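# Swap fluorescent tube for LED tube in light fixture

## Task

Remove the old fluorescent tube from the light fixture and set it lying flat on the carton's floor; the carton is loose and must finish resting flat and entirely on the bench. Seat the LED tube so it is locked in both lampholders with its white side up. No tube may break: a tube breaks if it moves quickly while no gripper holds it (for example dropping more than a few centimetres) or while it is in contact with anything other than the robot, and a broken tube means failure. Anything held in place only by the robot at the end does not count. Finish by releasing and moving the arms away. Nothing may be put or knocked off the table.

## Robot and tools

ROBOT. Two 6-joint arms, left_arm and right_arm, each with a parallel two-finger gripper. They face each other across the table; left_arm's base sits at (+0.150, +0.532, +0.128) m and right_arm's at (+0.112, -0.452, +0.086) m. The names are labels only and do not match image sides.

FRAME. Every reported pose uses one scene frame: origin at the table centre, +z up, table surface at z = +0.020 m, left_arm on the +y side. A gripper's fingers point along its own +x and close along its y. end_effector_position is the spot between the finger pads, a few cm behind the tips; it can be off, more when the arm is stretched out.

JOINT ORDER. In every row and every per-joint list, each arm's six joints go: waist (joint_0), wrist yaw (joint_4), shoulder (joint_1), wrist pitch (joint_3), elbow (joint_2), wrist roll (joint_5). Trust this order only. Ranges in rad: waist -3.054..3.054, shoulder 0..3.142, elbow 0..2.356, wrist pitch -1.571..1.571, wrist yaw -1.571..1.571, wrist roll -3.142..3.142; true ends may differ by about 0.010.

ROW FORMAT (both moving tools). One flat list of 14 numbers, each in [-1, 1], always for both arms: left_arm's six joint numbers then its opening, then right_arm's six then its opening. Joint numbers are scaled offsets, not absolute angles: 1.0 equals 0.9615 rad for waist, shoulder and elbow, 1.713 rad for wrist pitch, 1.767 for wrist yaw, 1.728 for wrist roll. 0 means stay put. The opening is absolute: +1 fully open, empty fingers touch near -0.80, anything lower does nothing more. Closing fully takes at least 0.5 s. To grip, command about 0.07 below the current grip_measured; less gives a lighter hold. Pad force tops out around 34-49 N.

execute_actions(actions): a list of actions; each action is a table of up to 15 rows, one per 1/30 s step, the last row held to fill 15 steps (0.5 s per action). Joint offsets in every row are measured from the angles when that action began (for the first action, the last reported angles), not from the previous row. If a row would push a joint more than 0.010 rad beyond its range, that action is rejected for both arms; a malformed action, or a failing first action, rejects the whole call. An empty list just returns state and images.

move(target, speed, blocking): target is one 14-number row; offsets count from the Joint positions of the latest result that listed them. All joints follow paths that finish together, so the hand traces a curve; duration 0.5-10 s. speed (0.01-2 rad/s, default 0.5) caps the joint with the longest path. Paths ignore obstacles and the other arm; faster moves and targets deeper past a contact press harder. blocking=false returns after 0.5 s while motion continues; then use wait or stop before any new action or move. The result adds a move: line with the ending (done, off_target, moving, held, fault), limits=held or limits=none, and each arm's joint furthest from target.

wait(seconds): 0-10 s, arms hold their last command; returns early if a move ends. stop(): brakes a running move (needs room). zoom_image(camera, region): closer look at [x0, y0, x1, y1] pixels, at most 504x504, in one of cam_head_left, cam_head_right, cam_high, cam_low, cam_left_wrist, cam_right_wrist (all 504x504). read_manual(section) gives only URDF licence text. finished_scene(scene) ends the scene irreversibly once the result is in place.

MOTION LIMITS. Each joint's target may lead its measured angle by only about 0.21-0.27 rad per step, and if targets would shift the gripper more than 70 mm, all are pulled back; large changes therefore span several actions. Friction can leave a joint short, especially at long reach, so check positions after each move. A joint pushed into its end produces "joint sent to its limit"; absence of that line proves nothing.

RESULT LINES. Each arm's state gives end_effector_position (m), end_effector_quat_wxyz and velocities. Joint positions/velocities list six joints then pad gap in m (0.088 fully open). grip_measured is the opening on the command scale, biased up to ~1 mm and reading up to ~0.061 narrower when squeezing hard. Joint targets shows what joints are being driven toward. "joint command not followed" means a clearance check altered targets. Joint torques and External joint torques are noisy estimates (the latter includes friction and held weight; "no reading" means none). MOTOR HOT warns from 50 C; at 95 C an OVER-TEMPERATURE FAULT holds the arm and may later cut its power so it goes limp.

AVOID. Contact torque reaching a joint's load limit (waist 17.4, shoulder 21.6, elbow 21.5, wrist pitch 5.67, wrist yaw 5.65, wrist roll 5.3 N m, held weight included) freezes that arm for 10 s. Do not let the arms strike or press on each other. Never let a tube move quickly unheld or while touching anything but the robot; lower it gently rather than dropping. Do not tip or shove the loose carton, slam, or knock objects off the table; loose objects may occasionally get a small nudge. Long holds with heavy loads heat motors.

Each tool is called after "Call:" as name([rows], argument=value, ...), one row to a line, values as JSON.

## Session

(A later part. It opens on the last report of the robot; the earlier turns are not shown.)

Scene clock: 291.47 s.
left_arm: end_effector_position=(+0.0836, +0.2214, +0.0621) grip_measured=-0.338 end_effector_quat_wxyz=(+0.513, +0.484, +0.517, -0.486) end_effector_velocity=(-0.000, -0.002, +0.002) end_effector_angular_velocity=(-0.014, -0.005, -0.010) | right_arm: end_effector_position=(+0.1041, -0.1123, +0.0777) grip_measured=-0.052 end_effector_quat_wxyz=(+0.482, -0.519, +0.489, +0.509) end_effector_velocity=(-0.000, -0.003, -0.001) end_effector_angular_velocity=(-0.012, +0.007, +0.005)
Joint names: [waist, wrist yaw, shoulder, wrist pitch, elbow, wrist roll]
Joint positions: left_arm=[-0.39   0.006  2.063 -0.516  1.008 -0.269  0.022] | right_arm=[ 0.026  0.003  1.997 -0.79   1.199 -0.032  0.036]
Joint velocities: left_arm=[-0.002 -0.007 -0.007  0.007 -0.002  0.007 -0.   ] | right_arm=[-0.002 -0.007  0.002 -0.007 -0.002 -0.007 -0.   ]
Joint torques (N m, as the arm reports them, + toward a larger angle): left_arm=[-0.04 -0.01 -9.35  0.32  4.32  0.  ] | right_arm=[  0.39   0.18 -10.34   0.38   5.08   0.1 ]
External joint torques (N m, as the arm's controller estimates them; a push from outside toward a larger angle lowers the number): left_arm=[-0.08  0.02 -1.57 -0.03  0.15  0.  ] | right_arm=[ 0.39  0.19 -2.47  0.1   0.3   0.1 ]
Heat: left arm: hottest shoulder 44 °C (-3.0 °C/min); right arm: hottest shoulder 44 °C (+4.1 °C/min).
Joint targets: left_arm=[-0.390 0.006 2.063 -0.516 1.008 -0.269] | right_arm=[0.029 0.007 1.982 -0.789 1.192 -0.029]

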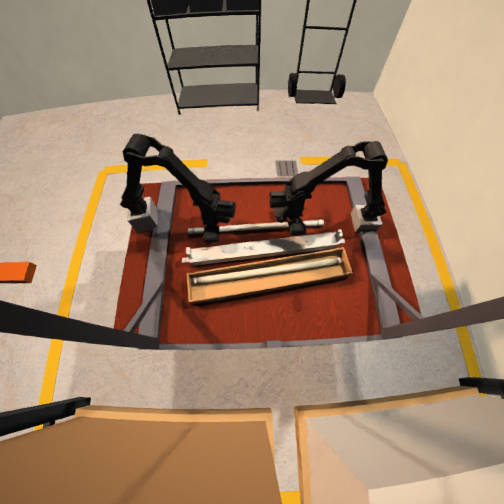

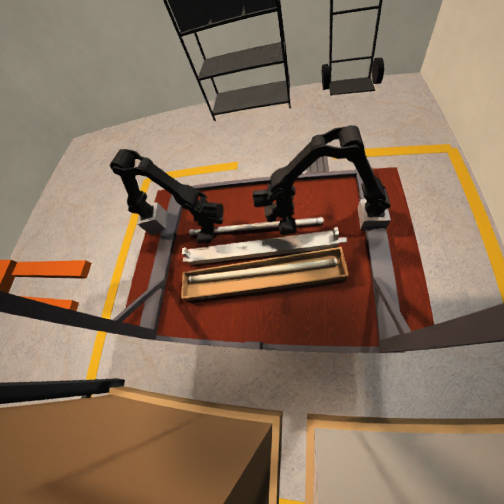

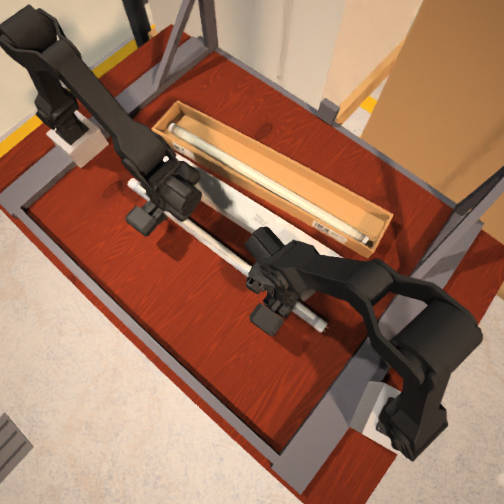

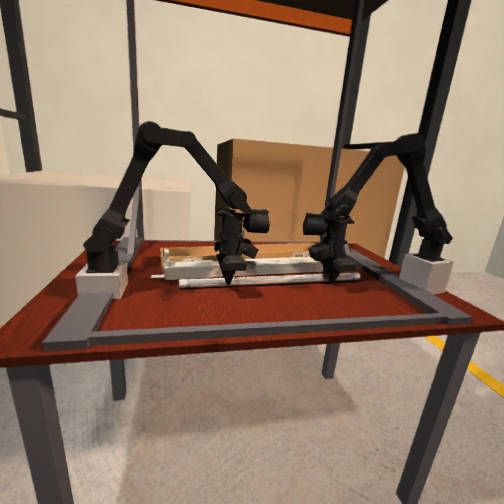

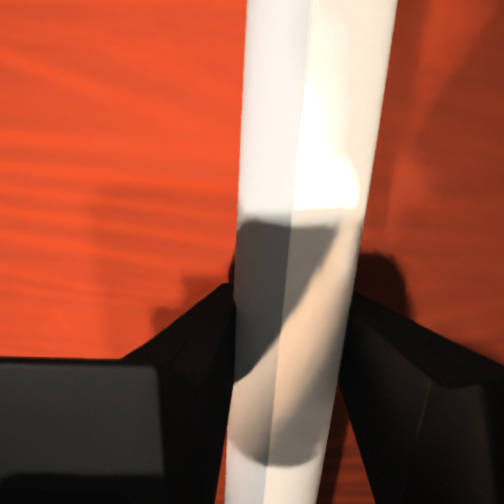

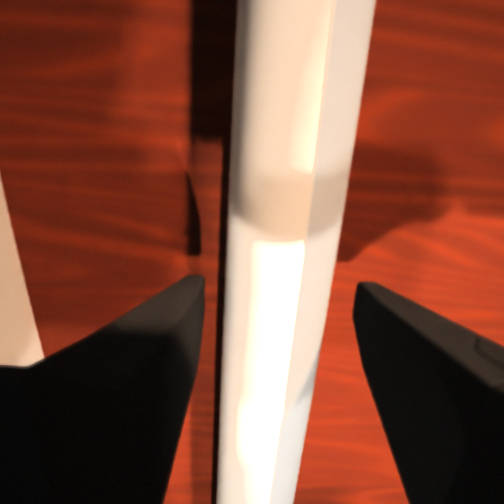

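Call:
move(target=[0,0,0,0,0,0,-0.47,0,0,0.029,0.042,-0.036,0,-0.05], speed=0.1)

Call:
move(target=[0,0,0,0,0,0,-0.47,0,0,0,0,0,0,-0.5])

Call:
move(target=[0,0,0,0,0,0,0.1,0,0,0,0,0,0,-0.5])

Scene clock: 296.20 s.
left_arm: end_effector_position=(+0.0836, +0.2214, +0.0621) grip_measured=-0.338 end_effector_quat_wxyz=(+0.513, +0.484, +0.517, -0.486) end_effector_velocity=(+0.004, -0.002, +0.000) end_effector_angular_velocity=(-0.012, -0.020, -0.005) | right_arm: end_effector_position=(+0.1040, -0.1081, +0.0676) grip_measured=-0.052 end_effector_quat_wxyz=(+0.489, -0.512, +0.482, +0.516) end_effector_velocity=(-0.000, -0.002, +0.000) end_effector_angular_velocity=(-0.008, +0.007, +0.020)
Joint names: [waist, wrist yaw, shoulder, wrist pitch, elbow, wrist roll]
Joint positions: left_arm=[-0.39   0.006  2.063 -0.516  1.008 -0.269  0.022] | right_arm=[ 0.026  0.003  2.011 -0.72   1.173 -0.032  0.036]
Joint velocities: left_arm=[ 0.002 -0.022 -0.002  0.007 -0.002  0.007 -0.   ] | right_arm=[-0.002 -0.007 -0.002 -0.007 -0.002 -0.022 -0.   ]
Joint torques (N m, as the arm reports them, + toward a larger angle): left_arm=[-0.05 -0.01 -9.34  0.32  4.32  0.  ] | right_arm=[-0.09  0.07 -6.84  0.41  5.01 -0.01]
External joint torques (N m, as the arm's controller estimates them; a push from outside toward a larger angle lowers the number): left_arm=[-0.09  0.02 -1.63 -0.02  0.21  0.  ] | right_arm=[-0.1   0.09  1.13  0.06  0.21 -0.01]
Heat: left arm: hottest shoulder 44 °C (-3.0 °C/min); right arm: hottest shoulder 44 °C (+4.0 °C/min).
Joint targets: left_arm=[-0.390 0.006 2.063 -0.516 1.008 -0.269] | right_arm=[0.026 0.003 2.025 -0.718 1.165 -0.032]
move: off_target (right_arm); limits=none; left_arm: farthest joint: the waist, 0.000 radians from its target (0.000 radians at the start); right_arm: farthest joint: the shoulder, 0.014 radians from its target (0.027 radians at the start)

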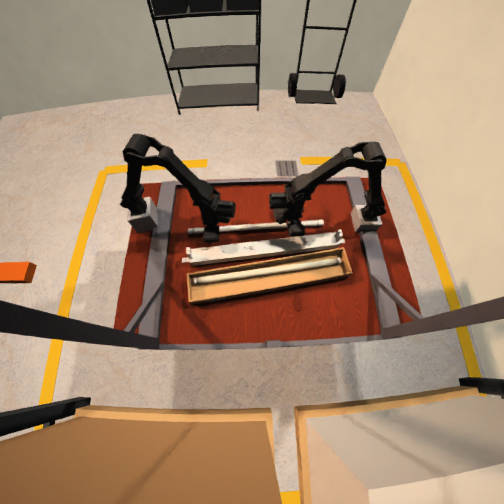

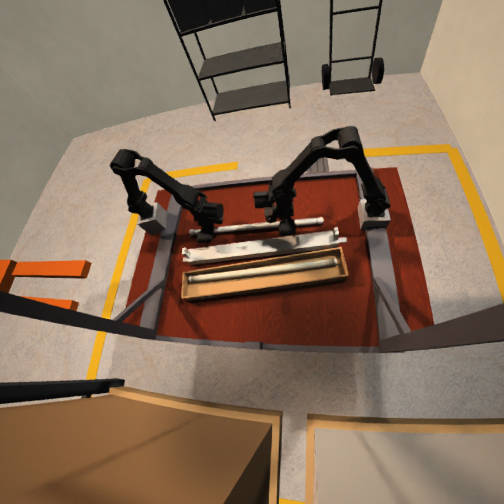

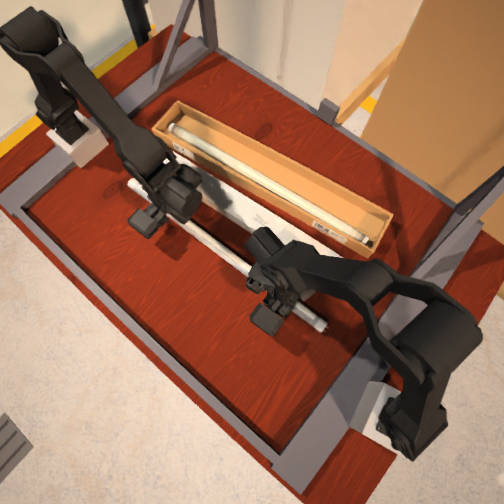

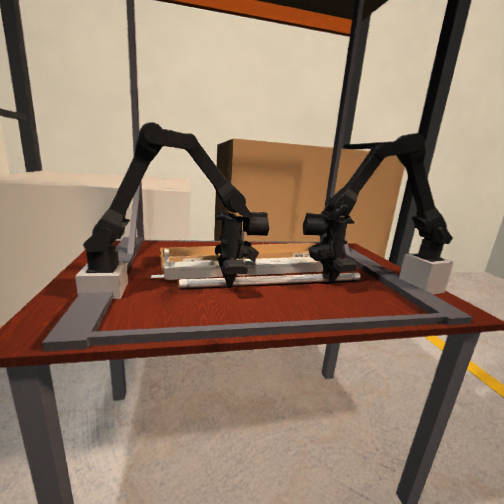

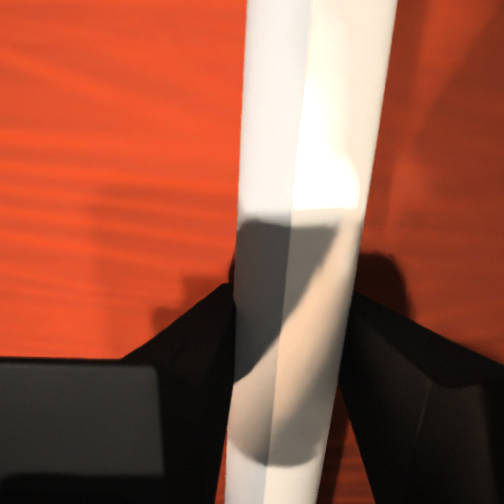

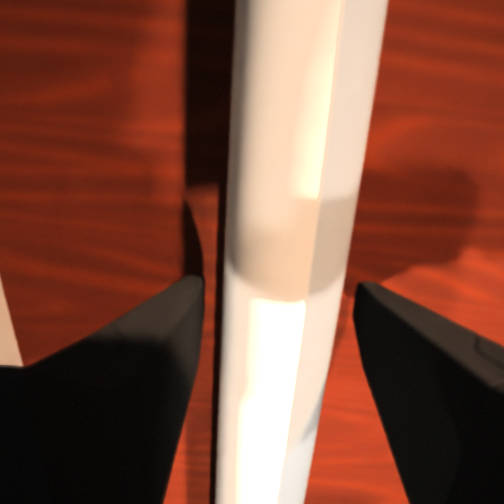

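Scene clock: 296.70 s.
left_arm: end_effector_position=(+0.0836, +0.2214, +0.0621) grip_measured=-0.338 end_effector_quat_wxyz=(+0.513, +0.484, +0.517, -0.486) end_effector_velocity=(+0.001, +0.002, +0.000) end_effector_angular_velocity=(+0.006, -0.009, -0.010) | right_arm: end_effector_position=(+0.1042, -0.1081, +0.0676) grip_measured=-0.386 end_effector_quat_wxyz=(+0.490, -0.512, +0.482, +0.516) end_effector_velocity=(-0.002, -0.002, +0.002) end_effector_angular_velocity=(-0.003, +0.022, -0.009)
Joint names: [waist, wrist yaw, shoulder, wrist pitch, elbow, wrist roll]
Joint positions: left_arm=[-0.39   0.006  2.063 -0.516  1.008 -0.269  0.022] | right_arm=[ 0.026  0.003  2.011 -0.72   1.173 -0.032  0.02 ]
Joint velocities: left_arm=[-0.002 -0.007 -0.002 -0.007 -0.002  0.007 -0.   ] | right_arm=[-0.002 -0.022 -0.007 -0.007 -0.002  0.007  0.   ]
Joint torques (N m, as the arm reports them, + toward a larger angle): left_arm=[-0.04 -0.01 -9.34  0.31  4.32  0.  ] | right_arm=[-0.05  0.03 -8.61  0.32  5.9  -0.04]
External joint torques (N m, as the arm's controller estimates them; a push from outside toward a larger angle lowers the number): left_arm=[-0.05  0.02 -1.61 -0.03  0.18  0.  ] | right_arm=[-0.1   0.05 -0.6  -0.03  1.1  -0.04]
Heat: left arm: hottest shoulder 44 °C (-2.0 °C/min); right arm: hottest shoulder 44 °C (+4.0 °C/min).
Joint targets: left_arm=[-0.390 0.006 2.063 -0.516 1.008 -0.269] | right_arm=[0.026 0.003 2.011 -0.720 1.173 -0.032]
move: done; limits=none; left_arm: farthest joint: the waist, 0.000 radians from its target (0.000 radians at the start); right_arm: farthest joint: the waist, 0.000 radians from its target (0.000 radians at the start)

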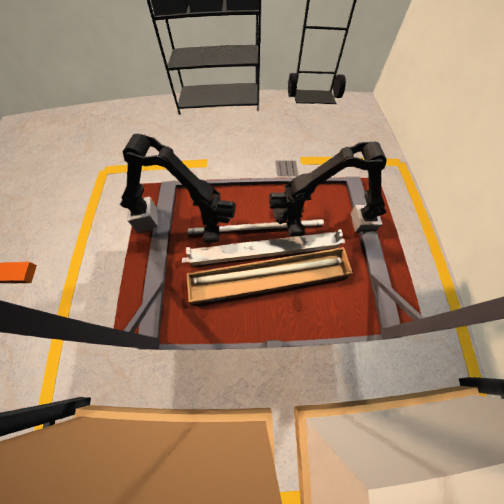

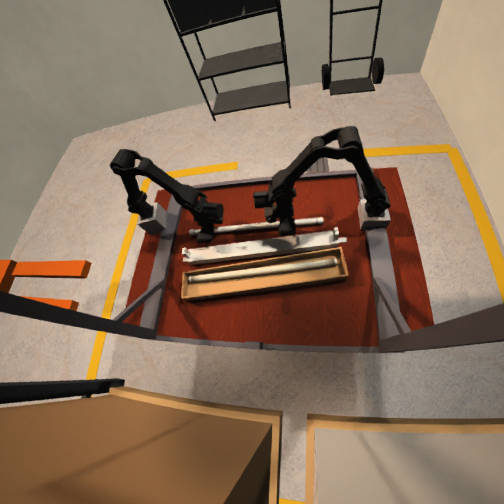

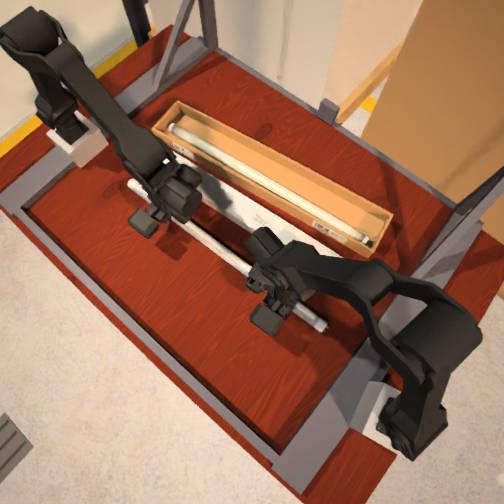

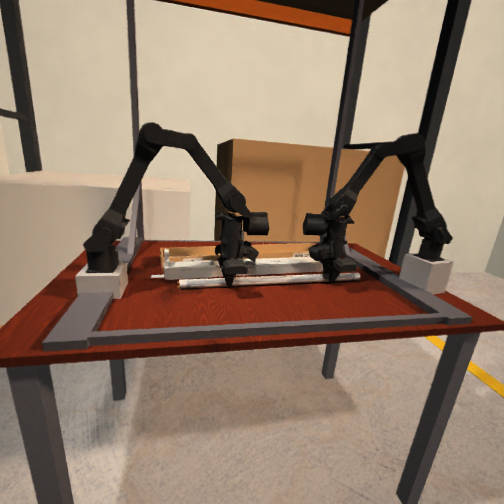

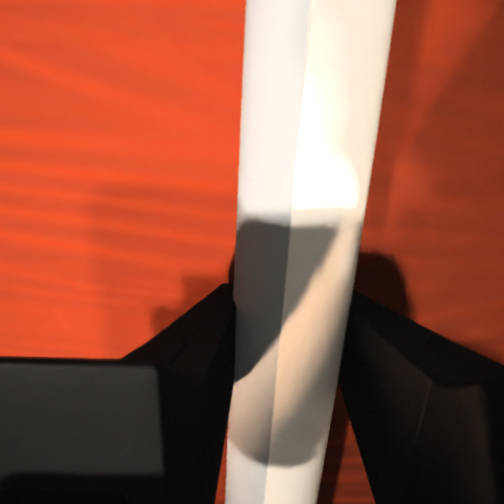

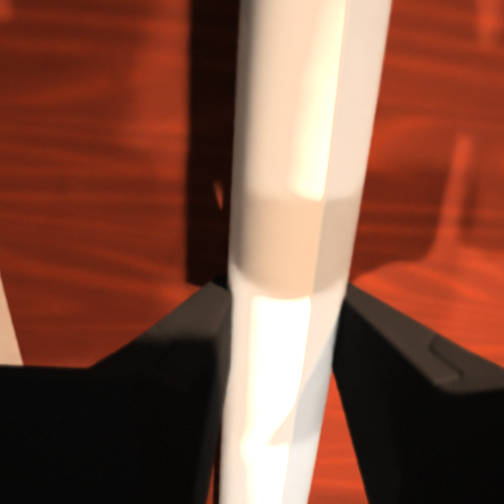

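Scene clock: 297.37 s.
left_arm: end_effector_position=(+0.0836, +0.2214, +0.0621) grip_measured=+0.095 end_effector_quat_wxyz=(+0.513, +0.484, +0.517, -0.486) end_effector_velocity=(+0.003, +0.002, +0.000) end_effector_angular_velocity=(+0.003, -0.023, -0.010) | right_arm: end_effector_position=(+0.1042, -0.1081, +0.0676) grip_measured=-0.386 end_effector_quat_wxyz=(+0.490, -0.512, +0.482, +0.516) end_effector_velocity=(-0.000, -0.002, +0.000) end_effector_angular_velocity=(-0.008, +0.007, +0.005)
Joint names: [waist, wrist yaw, shoulder, wrist pitch, elbow, wrist roll]
Joint positions: left_arm=[-0.39   0.006  2.063 -0.516  1.008 -0.269  0.044] | right_arm=[ 0.026  0.003  2.011 -0.72   1.173 -0.032  0.02 ]
Joint velocities: left_arm=[-0.002 -0.022 -0.002 -0.007 -0.002  0.007  0.   ] | right_arm=[-0.002 -0.007 -0.002 -0.007 -0.002 -0.007  0.   ]
Joint torques (N m, as the arm reports them, + toward a larger angle): left_arm=[-0.04 -0.01 -9.39  0.32  4.37  0.  ] | right_arm=[ 0.05  0.   -8.54  0.29  5.82 -0.01]
External joint torques (N m, as the arm's controller estimates them; a push from outside toward a larger angle lowers the number): left_arm=[-0.06  0.02 -1.61 -0.03  0.2   0.  ] | right_arm=[ 0.04  0.01 -0.58 -0.08  1.02 -0.01]
Heat: left arm: hottest shoulder 44 °C (-2.0 °C/min); right arm: hottest shoulder 44 °C (+4.0 °C/min).
Joint targets: left_arm=[-0.390 0.006 2.063 -0.516 1.008 -0.269] | right_arm=[0.026 0.003 2.011 -0.720 1.173 -0.032]
move: done; limits=none; left_arm: farthest joint: the waist, 0.000 radians from its target (0.000 radians at the start); right_arm: farthest joint: the waist, 0.000 radians from its target (0.000 radians at the start)

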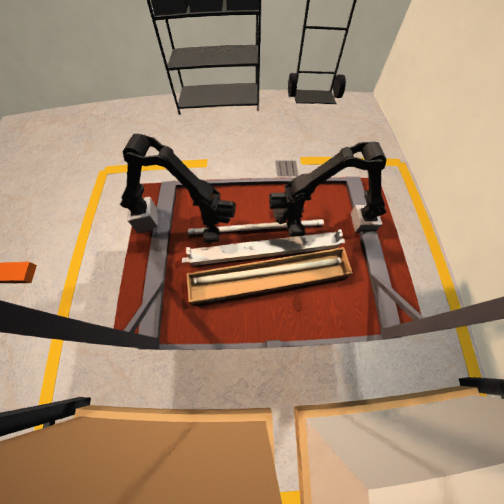

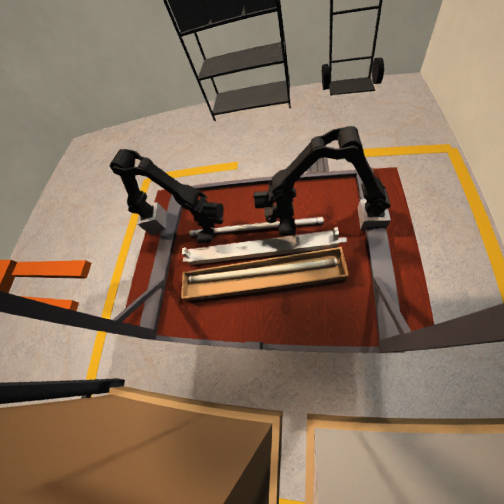

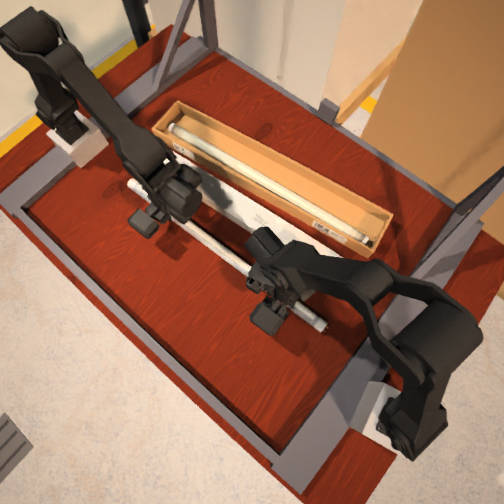

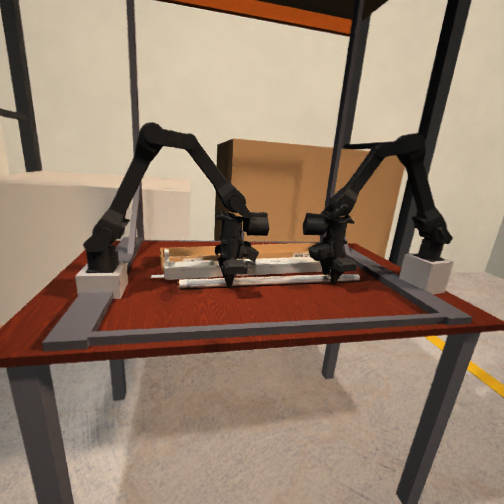

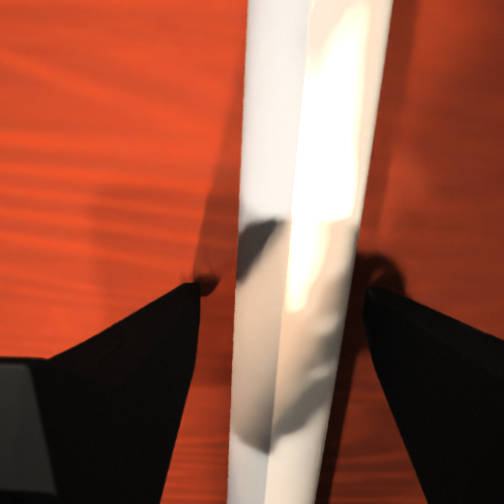

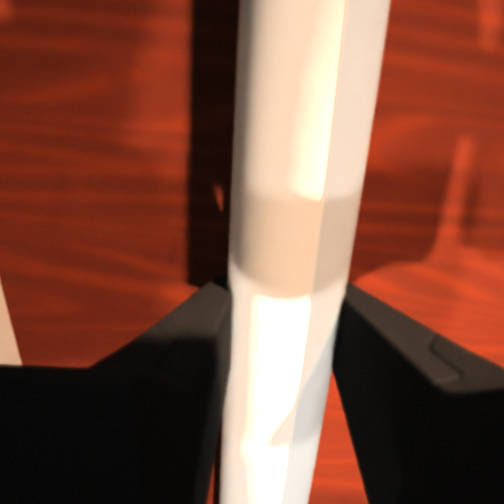

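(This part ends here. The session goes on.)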